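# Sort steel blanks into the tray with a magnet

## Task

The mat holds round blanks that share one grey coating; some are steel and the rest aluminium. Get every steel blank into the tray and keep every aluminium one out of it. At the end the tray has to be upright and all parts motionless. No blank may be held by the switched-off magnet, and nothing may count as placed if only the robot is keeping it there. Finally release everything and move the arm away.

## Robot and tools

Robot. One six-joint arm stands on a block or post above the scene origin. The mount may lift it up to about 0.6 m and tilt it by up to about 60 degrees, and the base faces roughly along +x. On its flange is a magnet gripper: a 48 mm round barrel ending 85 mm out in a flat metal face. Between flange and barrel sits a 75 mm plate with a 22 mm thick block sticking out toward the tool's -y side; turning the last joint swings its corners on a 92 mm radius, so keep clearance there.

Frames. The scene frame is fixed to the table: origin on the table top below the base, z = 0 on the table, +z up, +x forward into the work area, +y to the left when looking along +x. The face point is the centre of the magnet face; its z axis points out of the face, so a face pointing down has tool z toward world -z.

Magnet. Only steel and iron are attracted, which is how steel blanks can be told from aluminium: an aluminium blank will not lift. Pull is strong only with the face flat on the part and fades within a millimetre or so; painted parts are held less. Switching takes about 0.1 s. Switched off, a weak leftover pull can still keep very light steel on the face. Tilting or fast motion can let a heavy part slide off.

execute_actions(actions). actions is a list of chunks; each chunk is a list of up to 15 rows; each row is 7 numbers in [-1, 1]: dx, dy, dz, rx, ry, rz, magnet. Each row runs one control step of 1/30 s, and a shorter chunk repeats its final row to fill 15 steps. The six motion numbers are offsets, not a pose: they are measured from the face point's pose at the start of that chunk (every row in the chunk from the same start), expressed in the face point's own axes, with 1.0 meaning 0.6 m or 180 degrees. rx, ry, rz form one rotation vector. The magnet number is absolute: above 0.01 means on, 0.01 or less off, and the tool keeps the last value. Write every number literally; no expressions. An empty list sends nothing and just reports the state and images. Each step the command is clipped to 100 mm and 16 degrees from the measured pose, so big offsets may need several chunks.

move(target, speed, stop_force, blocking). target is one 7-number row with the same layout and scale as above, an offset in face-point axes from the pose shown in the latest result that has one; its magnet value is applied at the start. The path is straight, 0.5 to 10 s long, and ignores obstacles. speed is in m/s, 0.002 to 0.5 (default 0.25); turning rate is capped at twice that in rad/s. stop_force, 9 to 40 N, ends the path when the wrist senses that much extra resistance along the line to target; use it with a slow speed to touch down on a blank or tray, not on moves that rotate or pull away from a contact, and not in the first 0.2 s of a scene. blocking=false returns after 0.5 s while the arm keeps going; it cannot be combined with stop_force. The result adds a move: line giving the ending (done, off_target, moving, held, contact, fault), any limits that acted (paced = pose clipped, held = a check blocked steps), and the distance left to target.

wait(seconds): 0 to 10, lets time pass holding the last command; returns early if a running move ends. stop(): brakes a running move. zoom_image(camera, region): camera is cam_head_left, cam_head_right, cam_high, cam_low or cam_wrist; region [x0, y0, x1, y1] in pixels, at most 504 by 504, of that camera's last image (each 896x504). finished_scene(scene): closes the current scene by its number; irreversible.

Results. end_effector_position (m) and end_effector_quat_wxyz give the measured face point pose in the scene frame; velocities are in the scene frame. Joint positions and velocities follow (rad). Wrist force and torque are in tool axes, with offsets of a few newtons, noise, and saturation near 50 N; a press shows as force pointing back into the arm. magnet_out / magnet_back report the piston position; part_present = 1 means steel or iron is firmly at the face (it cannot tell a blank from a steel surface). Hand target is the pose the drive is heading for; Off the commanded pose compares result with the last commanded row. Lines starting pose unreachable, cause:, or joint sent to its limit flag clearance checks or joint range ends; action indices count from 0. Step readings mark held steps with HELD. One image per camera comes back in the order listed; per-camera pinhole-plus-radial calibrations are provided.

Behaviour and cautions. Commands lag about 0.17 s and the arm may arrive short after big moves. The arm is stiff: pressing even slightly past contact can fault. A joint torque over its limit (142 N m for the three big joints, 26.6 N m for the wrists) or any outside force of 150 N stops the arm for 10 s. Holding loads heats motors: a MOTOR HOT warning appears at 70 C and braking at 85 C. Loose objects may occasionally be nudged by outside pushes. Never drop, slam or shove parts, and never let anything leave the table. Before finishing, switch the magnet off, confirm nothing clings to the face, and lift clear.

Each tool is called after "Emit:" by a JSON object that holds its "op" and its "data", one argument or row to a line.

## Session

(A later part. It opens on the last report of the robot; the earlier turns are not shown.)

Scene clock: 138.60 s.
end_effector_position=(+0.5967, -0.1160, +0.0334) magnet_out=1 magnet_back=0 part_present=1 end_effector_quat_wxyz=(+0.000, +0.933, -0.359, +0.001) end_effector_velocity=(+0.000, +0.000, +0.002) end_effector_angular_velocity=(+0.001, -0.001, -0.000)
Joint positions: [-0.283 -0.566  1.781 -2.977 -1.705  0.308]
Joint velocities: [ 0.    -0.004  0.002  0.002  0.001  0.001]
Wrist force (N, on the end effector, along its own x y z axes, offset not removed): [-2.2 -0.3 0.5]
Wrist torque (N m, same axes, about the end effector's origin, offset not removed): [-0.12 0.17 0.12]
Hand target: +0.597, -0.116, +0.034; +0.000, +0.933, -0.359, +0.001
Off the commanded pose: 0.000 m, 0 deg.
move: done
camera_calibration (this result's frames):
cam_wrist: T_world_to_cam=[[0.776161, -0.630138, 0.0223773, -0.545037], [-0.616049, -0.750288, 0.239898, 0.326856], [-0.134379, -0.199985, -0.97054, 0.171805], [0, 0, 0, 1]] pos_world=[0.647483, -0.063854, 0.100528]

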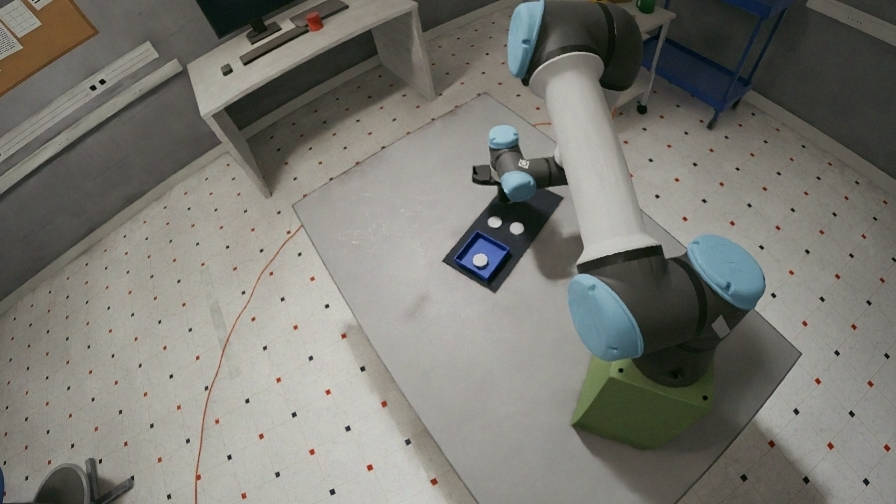

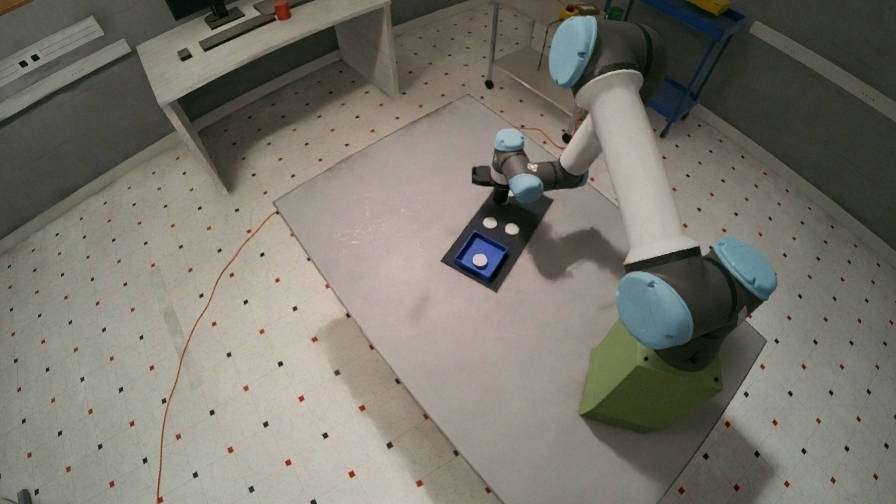

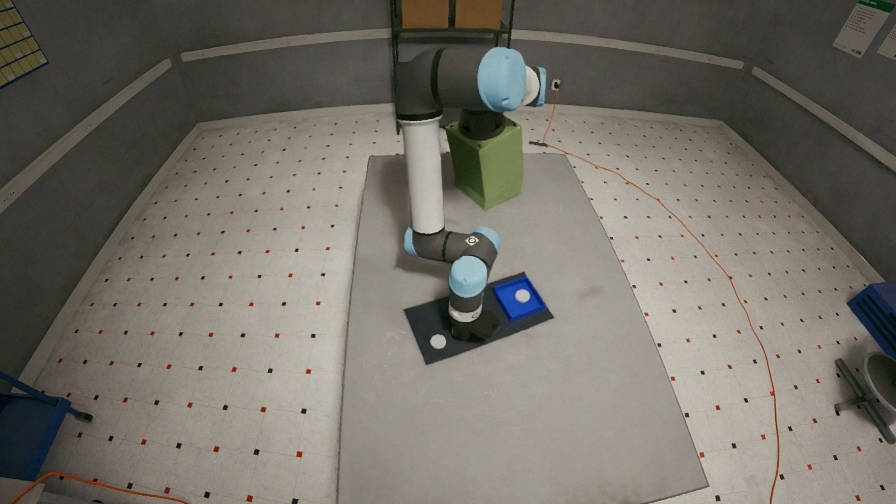

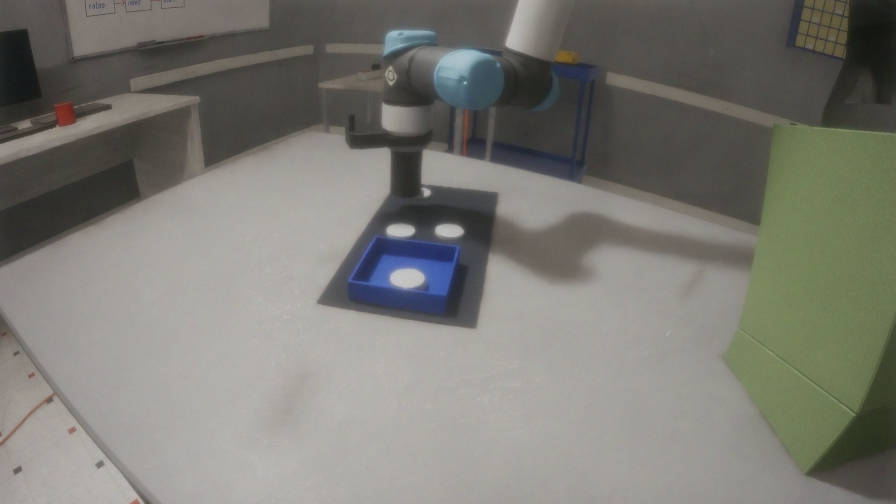

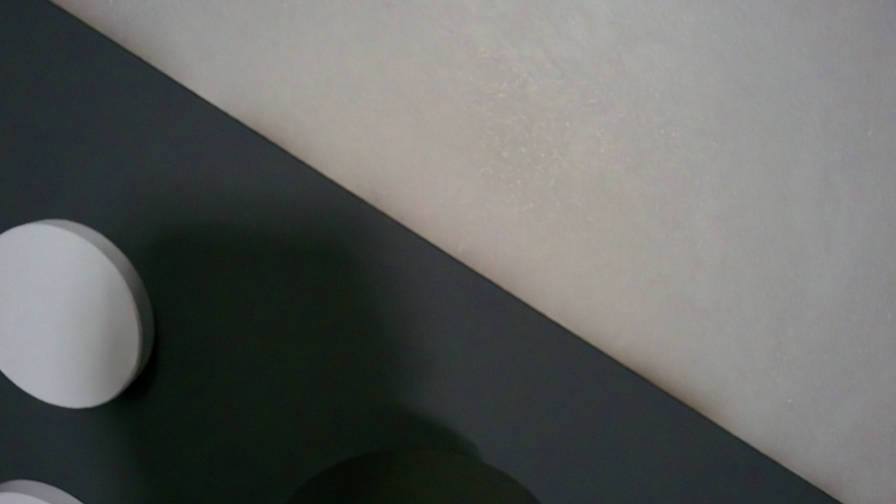

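Emit:
{"op": "move", "data": {
  "target": [0,0,-0.054,0,0,0,1]
}}

Emit:
{"op": "move", "data": {
  "target": [-0.285,-0.083,0,0,0,0,1],
  "speed": 0.3
}}

Emit:
{"op": "zoom_image", "data": {
  "camera": "cam_low",
  "region": [300,170,520,330]
}}

Emit:
{"op": "zoom_image", "data": {
  "camera": "cam_high",
  "region": [440,220,640,350]
}}

Scene clock: 148.90 s.
end_effector_position=(+0.5967, -0.1159, +0.0657) magnet_out=1 magnet_back=0 part_present=1 end_effector_quat_wxyz=(+0.000, +0.933, -0.359, +0.001) end_effector_velocity=(-0.000, -0.000, +0.002) end_effector_angular_velocity=(-0.001, +0.002, -0.000)
Joint positions: [-0.275 -0.642  1.82  -2.941 -1.706  0.315]
Joint velocities: [ 0.    -0.004  0.002  0.003 -0.002  0.   ]
Wrist force (N, on the end effector, along its own x y z axes, offset not removed): [-4.0 -0.3 0.1]
Wrist torque (N m, same axes, about the end effector's origin, offset not removed): [-0.07 0.38 0.13]
Hand target: +0.597, -0.116, +0.066; +0.000, +0.933, -0.359, +0.001
Off the commanded pose: 0.000 m, 0 deg.
move: done
camera_calibration (this result's frames):
cam_wrist: T_world_to_cam=[[0.77616, -0.630139, 0.0223535, -0.545688], [-0.616047, -0.750293, 0.239887, 0.319145], [-0.134391, -0.199962, -0.970543, 0.203113], [0, 0, 0, 1]] pos_world=[0.647446, -0.0637925, 0.132769]

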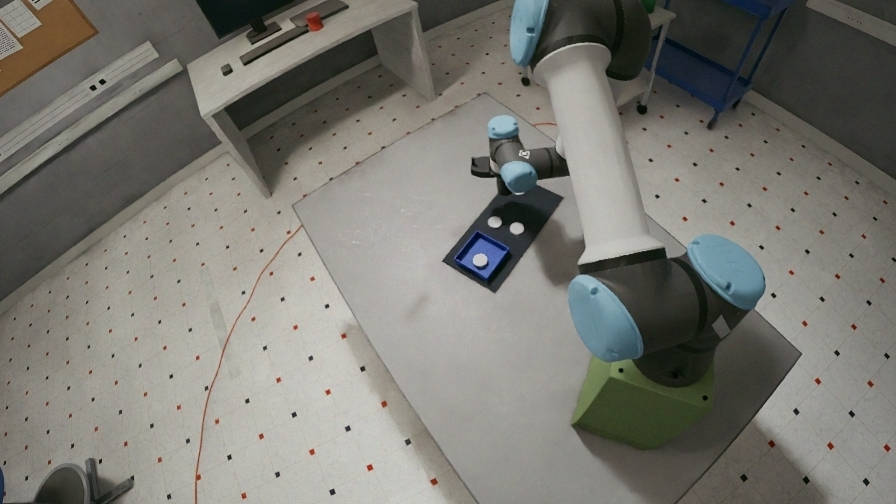

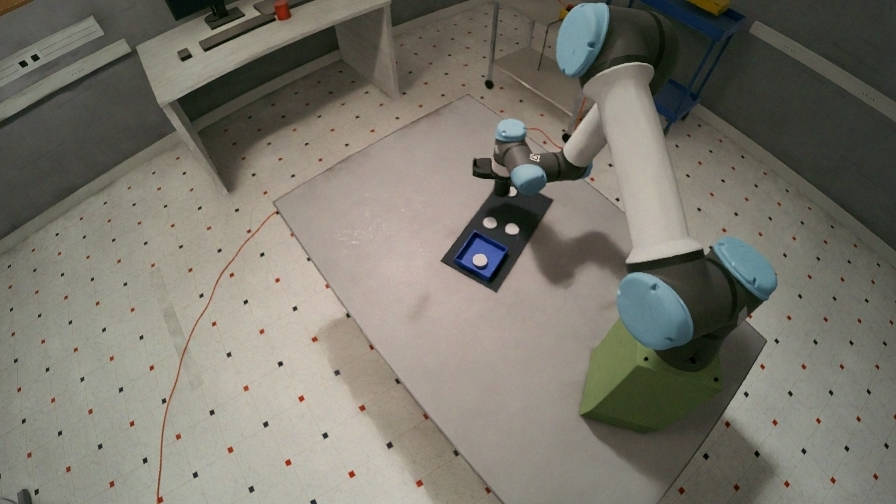

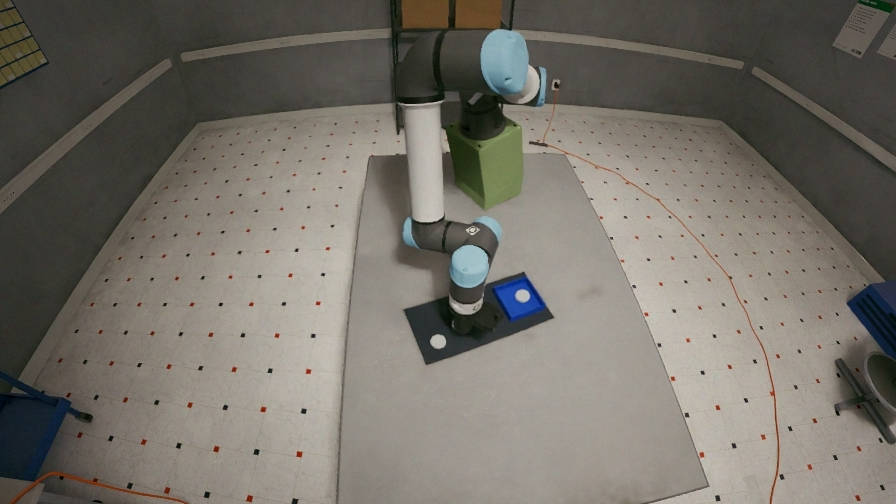

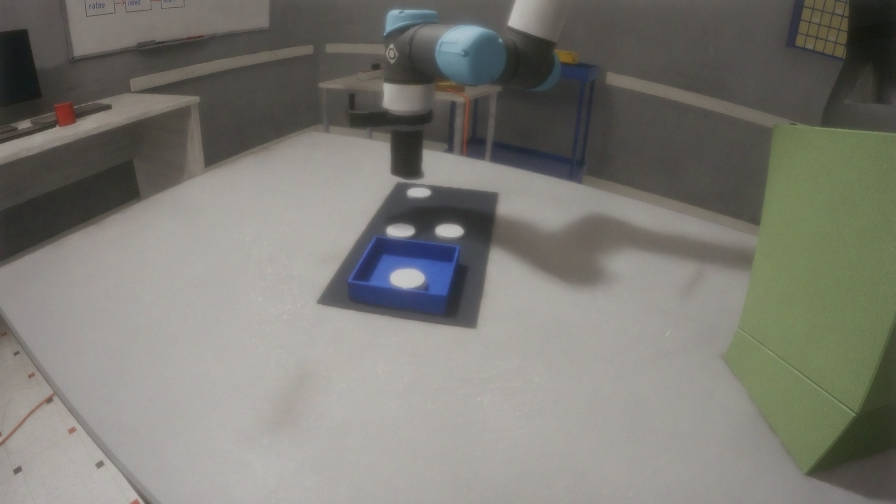

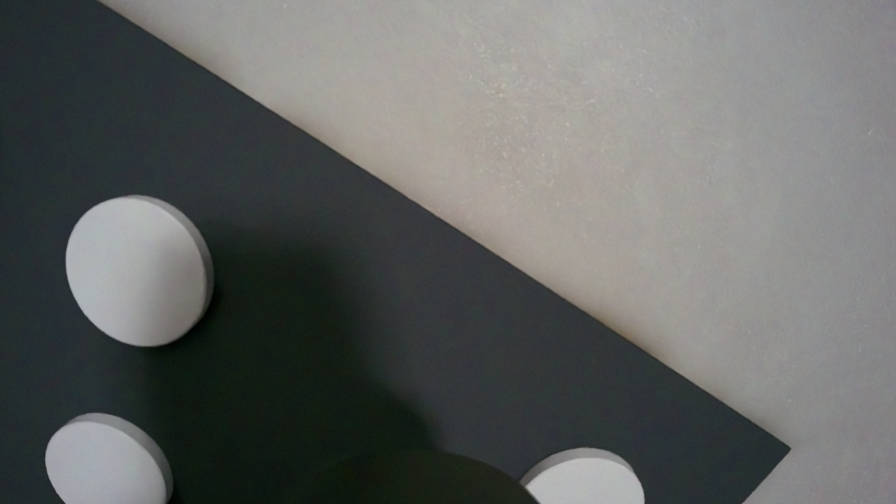

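Scene clock: 150.13 s.
end_effector_position=(+0.5035, +0.0358, +0.0653) magnet_out=1 magnet_back=0 part_present=1 end_effector_quat_wxyz=(-0.000, +0.933, -0.359, +0.001) end_effector_velocity=(-0.000, +0.002, +0.000) end_effector_angular_velocity=(-0.001, -0.002, -0.000)
Joint positions: [-0.063 -0.612  2.082 -3.199 -1.743  0.527]
Joint velocities: [ 0.003  0.001  0.001 -0.003 -0.001  0.003]
Wrist force (N, on the end effector, along its own x y z axes, offset not removed): [-3.4 0.0 1.0]
Wrist torque (N m, same axes, about the end effector's origin, offset not removed): [-0.04 0.25 0.10]
Hand target: +0.503, +0.036, +0.065; -0.000, +0.933, -0.359, +0.001
Off the commanded pose: 0.000 m, 0 deg.
move: done
camera_calibration (this result's frames):
cam_wrist: T_world_to_cam=[[0.776108, -0.630219, 0.0219262, -0.377704], [-0.616096, -0.750384, 0.239478, 0.375711], [-0.13447, -0.199369, -0.970654, 0.220654], [0, 0, 0, 1]] pos_world=[0.554284, 0.0878827, 0.132486]

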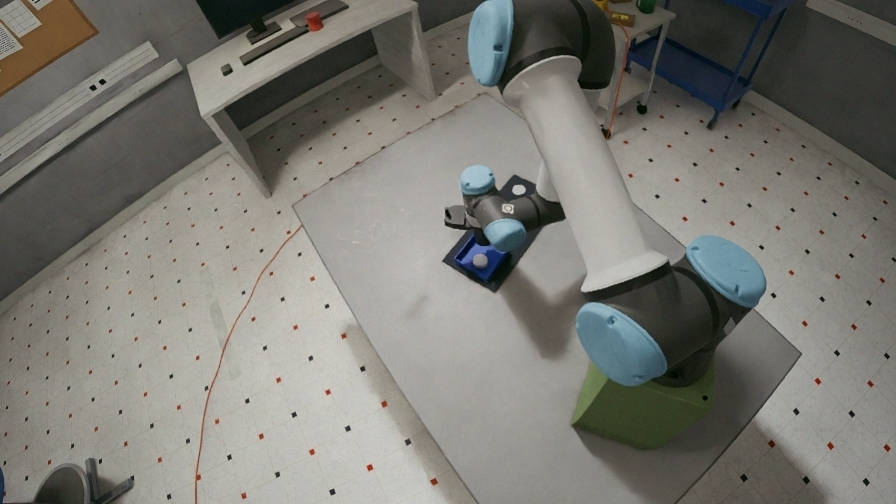

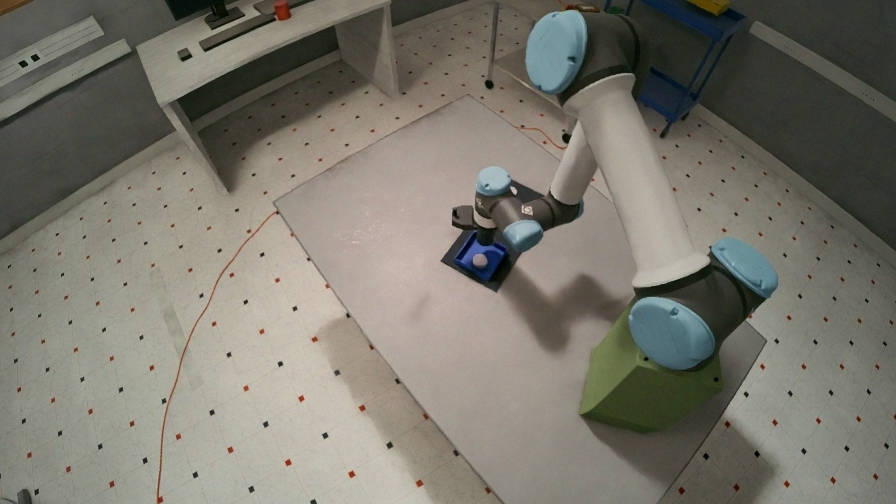

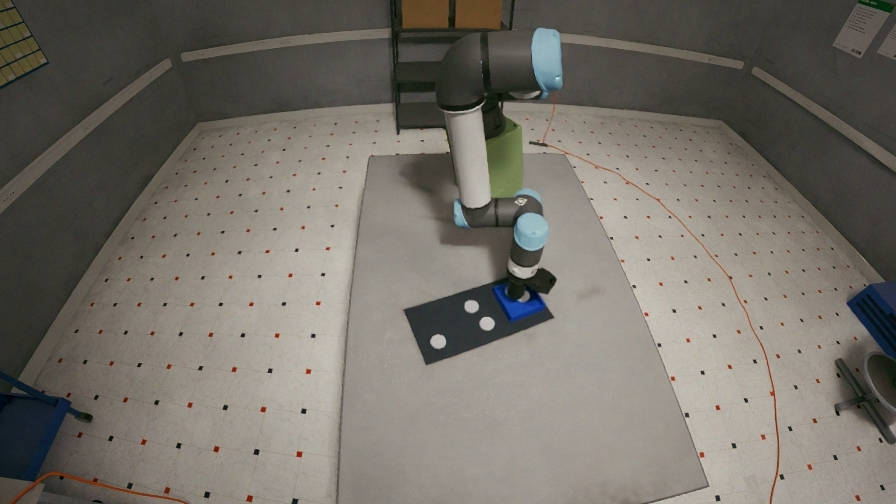

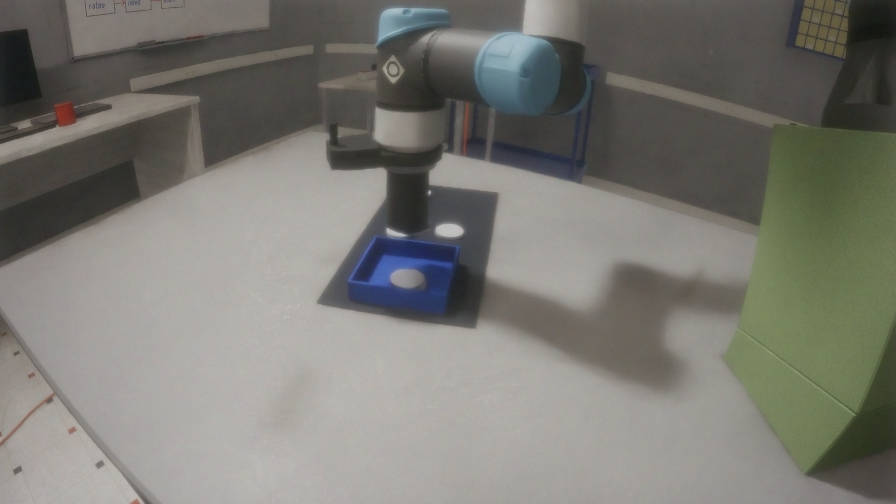

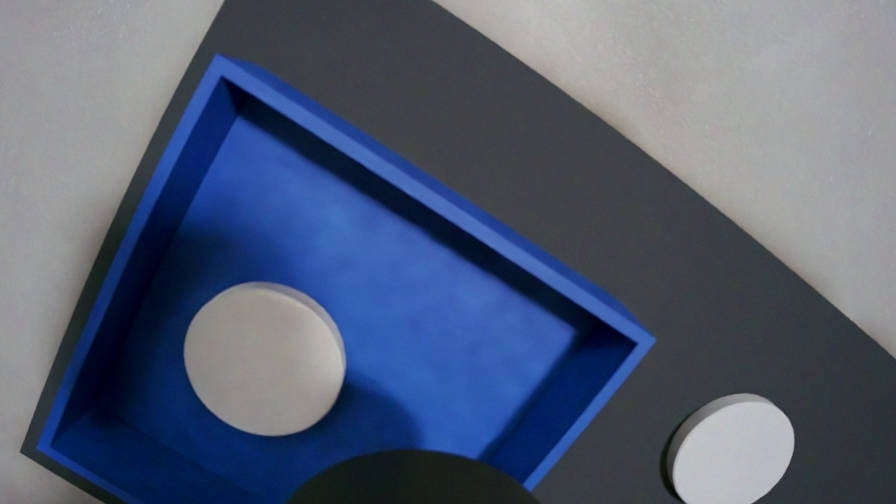

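Region (300, 170, 520, 330) of cam_low's 896x504 image, scaled by 2.291, with more detail than that image has; it fills the top 367 rows of this view, and the rest is white.

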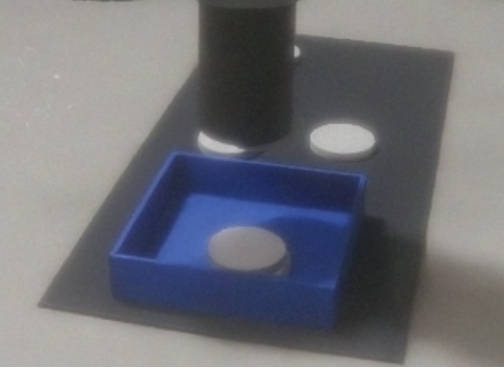

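Region (440, 220, 640, 350) of cam_high's 896x504 image, scaled by 2.520, with more detail than that image has; it fills the top 328 rows of this view, and the rest is white.

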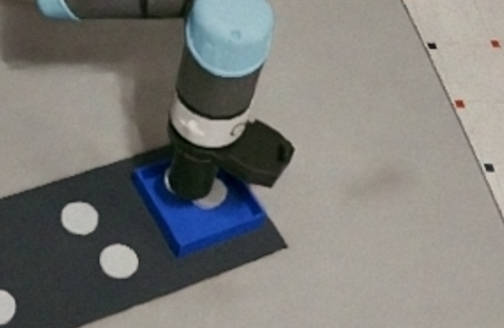

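Emit:
{"op": "execute_actions", "data": {
  "actions": []
}}

Scene clock: 160.90 s.
end_effector_position=(+0.5034, +0.0360, +0.0653) magnet_out=1 magnet_back=0 part_present=1 end_effector_quat_wxyz=(-0.000, +0.933, -0.359, +0.001) end_effector_velocity=(-0.000, -0.000, -0.000) end_effector_angular_velocity=(-0.002, +0.000, -0.000)
Joint positions: [-0.062 -0.612  2.082 -3.199 -1.743  0.527]
Joint velocities: [-0.     0.    -0.    -0.    -0.002  0.   ]
Wrist force (N, on the end effector, along its own x y z axes, offset not removed): [-3.5 0.6 0.6]
Wrist torque (N m, same axes, about the end effector's origin, offset not removed): [-0.05 0.31 0.19]
Hand target: +0.503, +0.036, +0.065; -0.000, +0.933, -0.359, +0.001
Off the commanded pose: 0.000 m, 0 deg.
camera_calibration (this result's frames):
cam_wrist: T_world_to_cam=[[0.776104, -0.630222, 0.0219732, -0.377554], [-0.616108, -0.750374, 0.23948, 0.37579], [-0.134437, -0.199399, -0.970653, 0.220664], [0, 0, 0, 1]] pos_world=[0.554214, 0.0880399, 0.13249]

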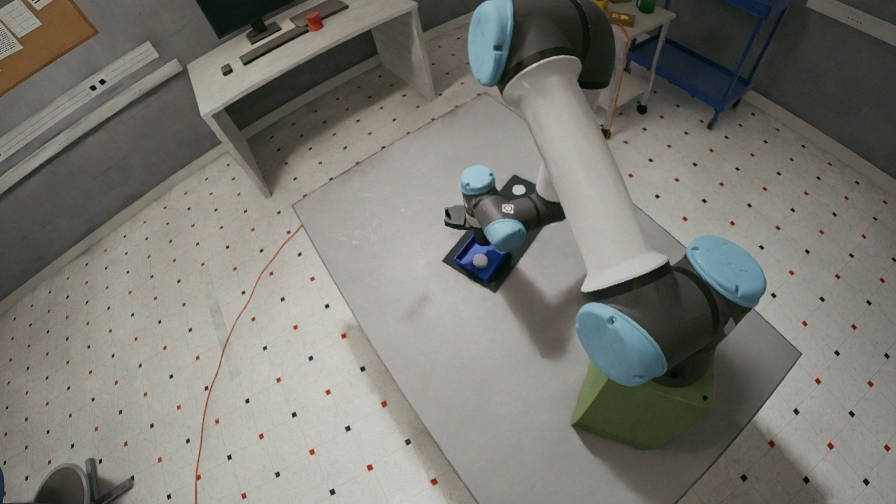

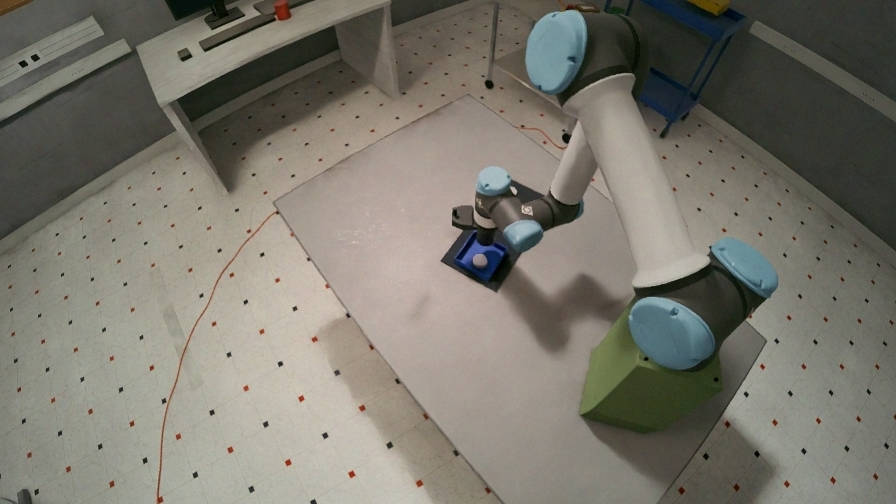

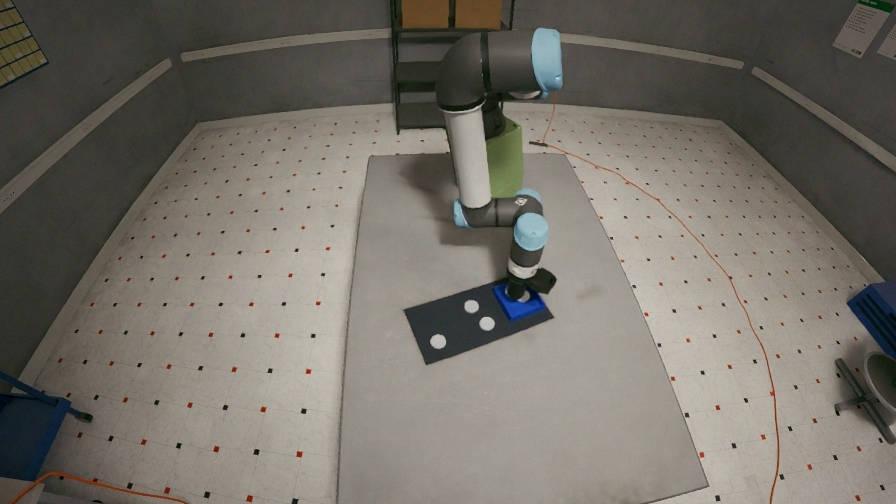

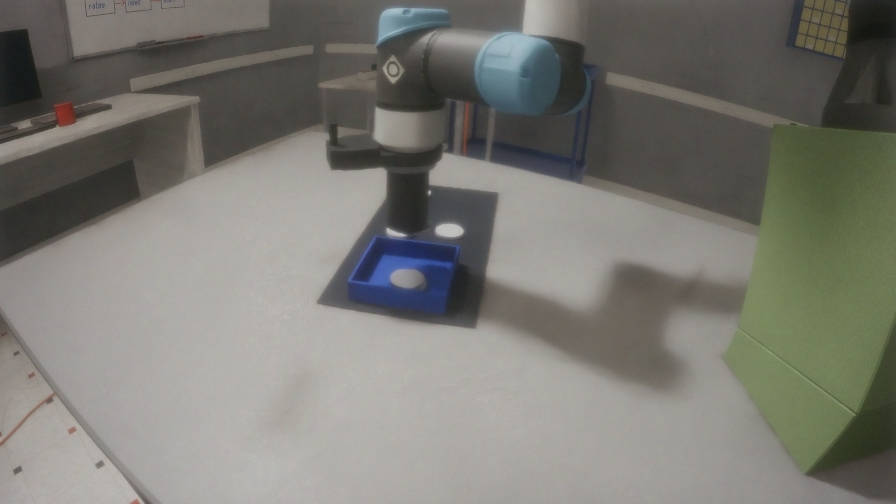

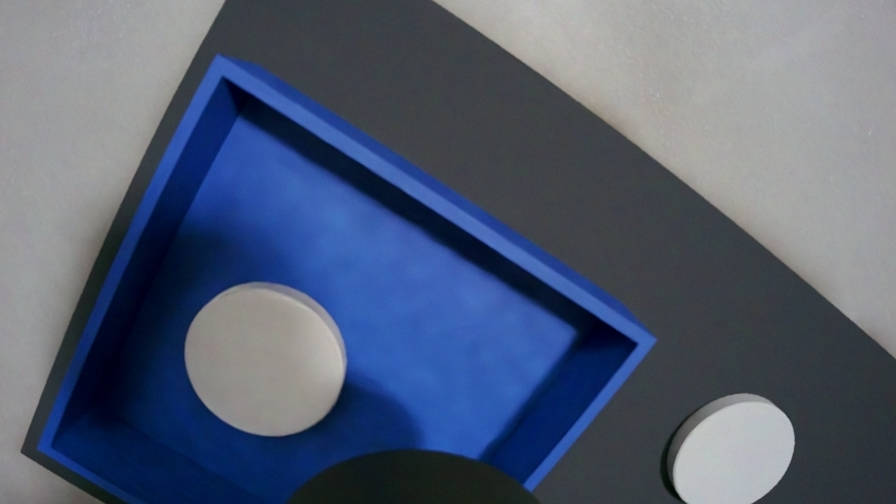

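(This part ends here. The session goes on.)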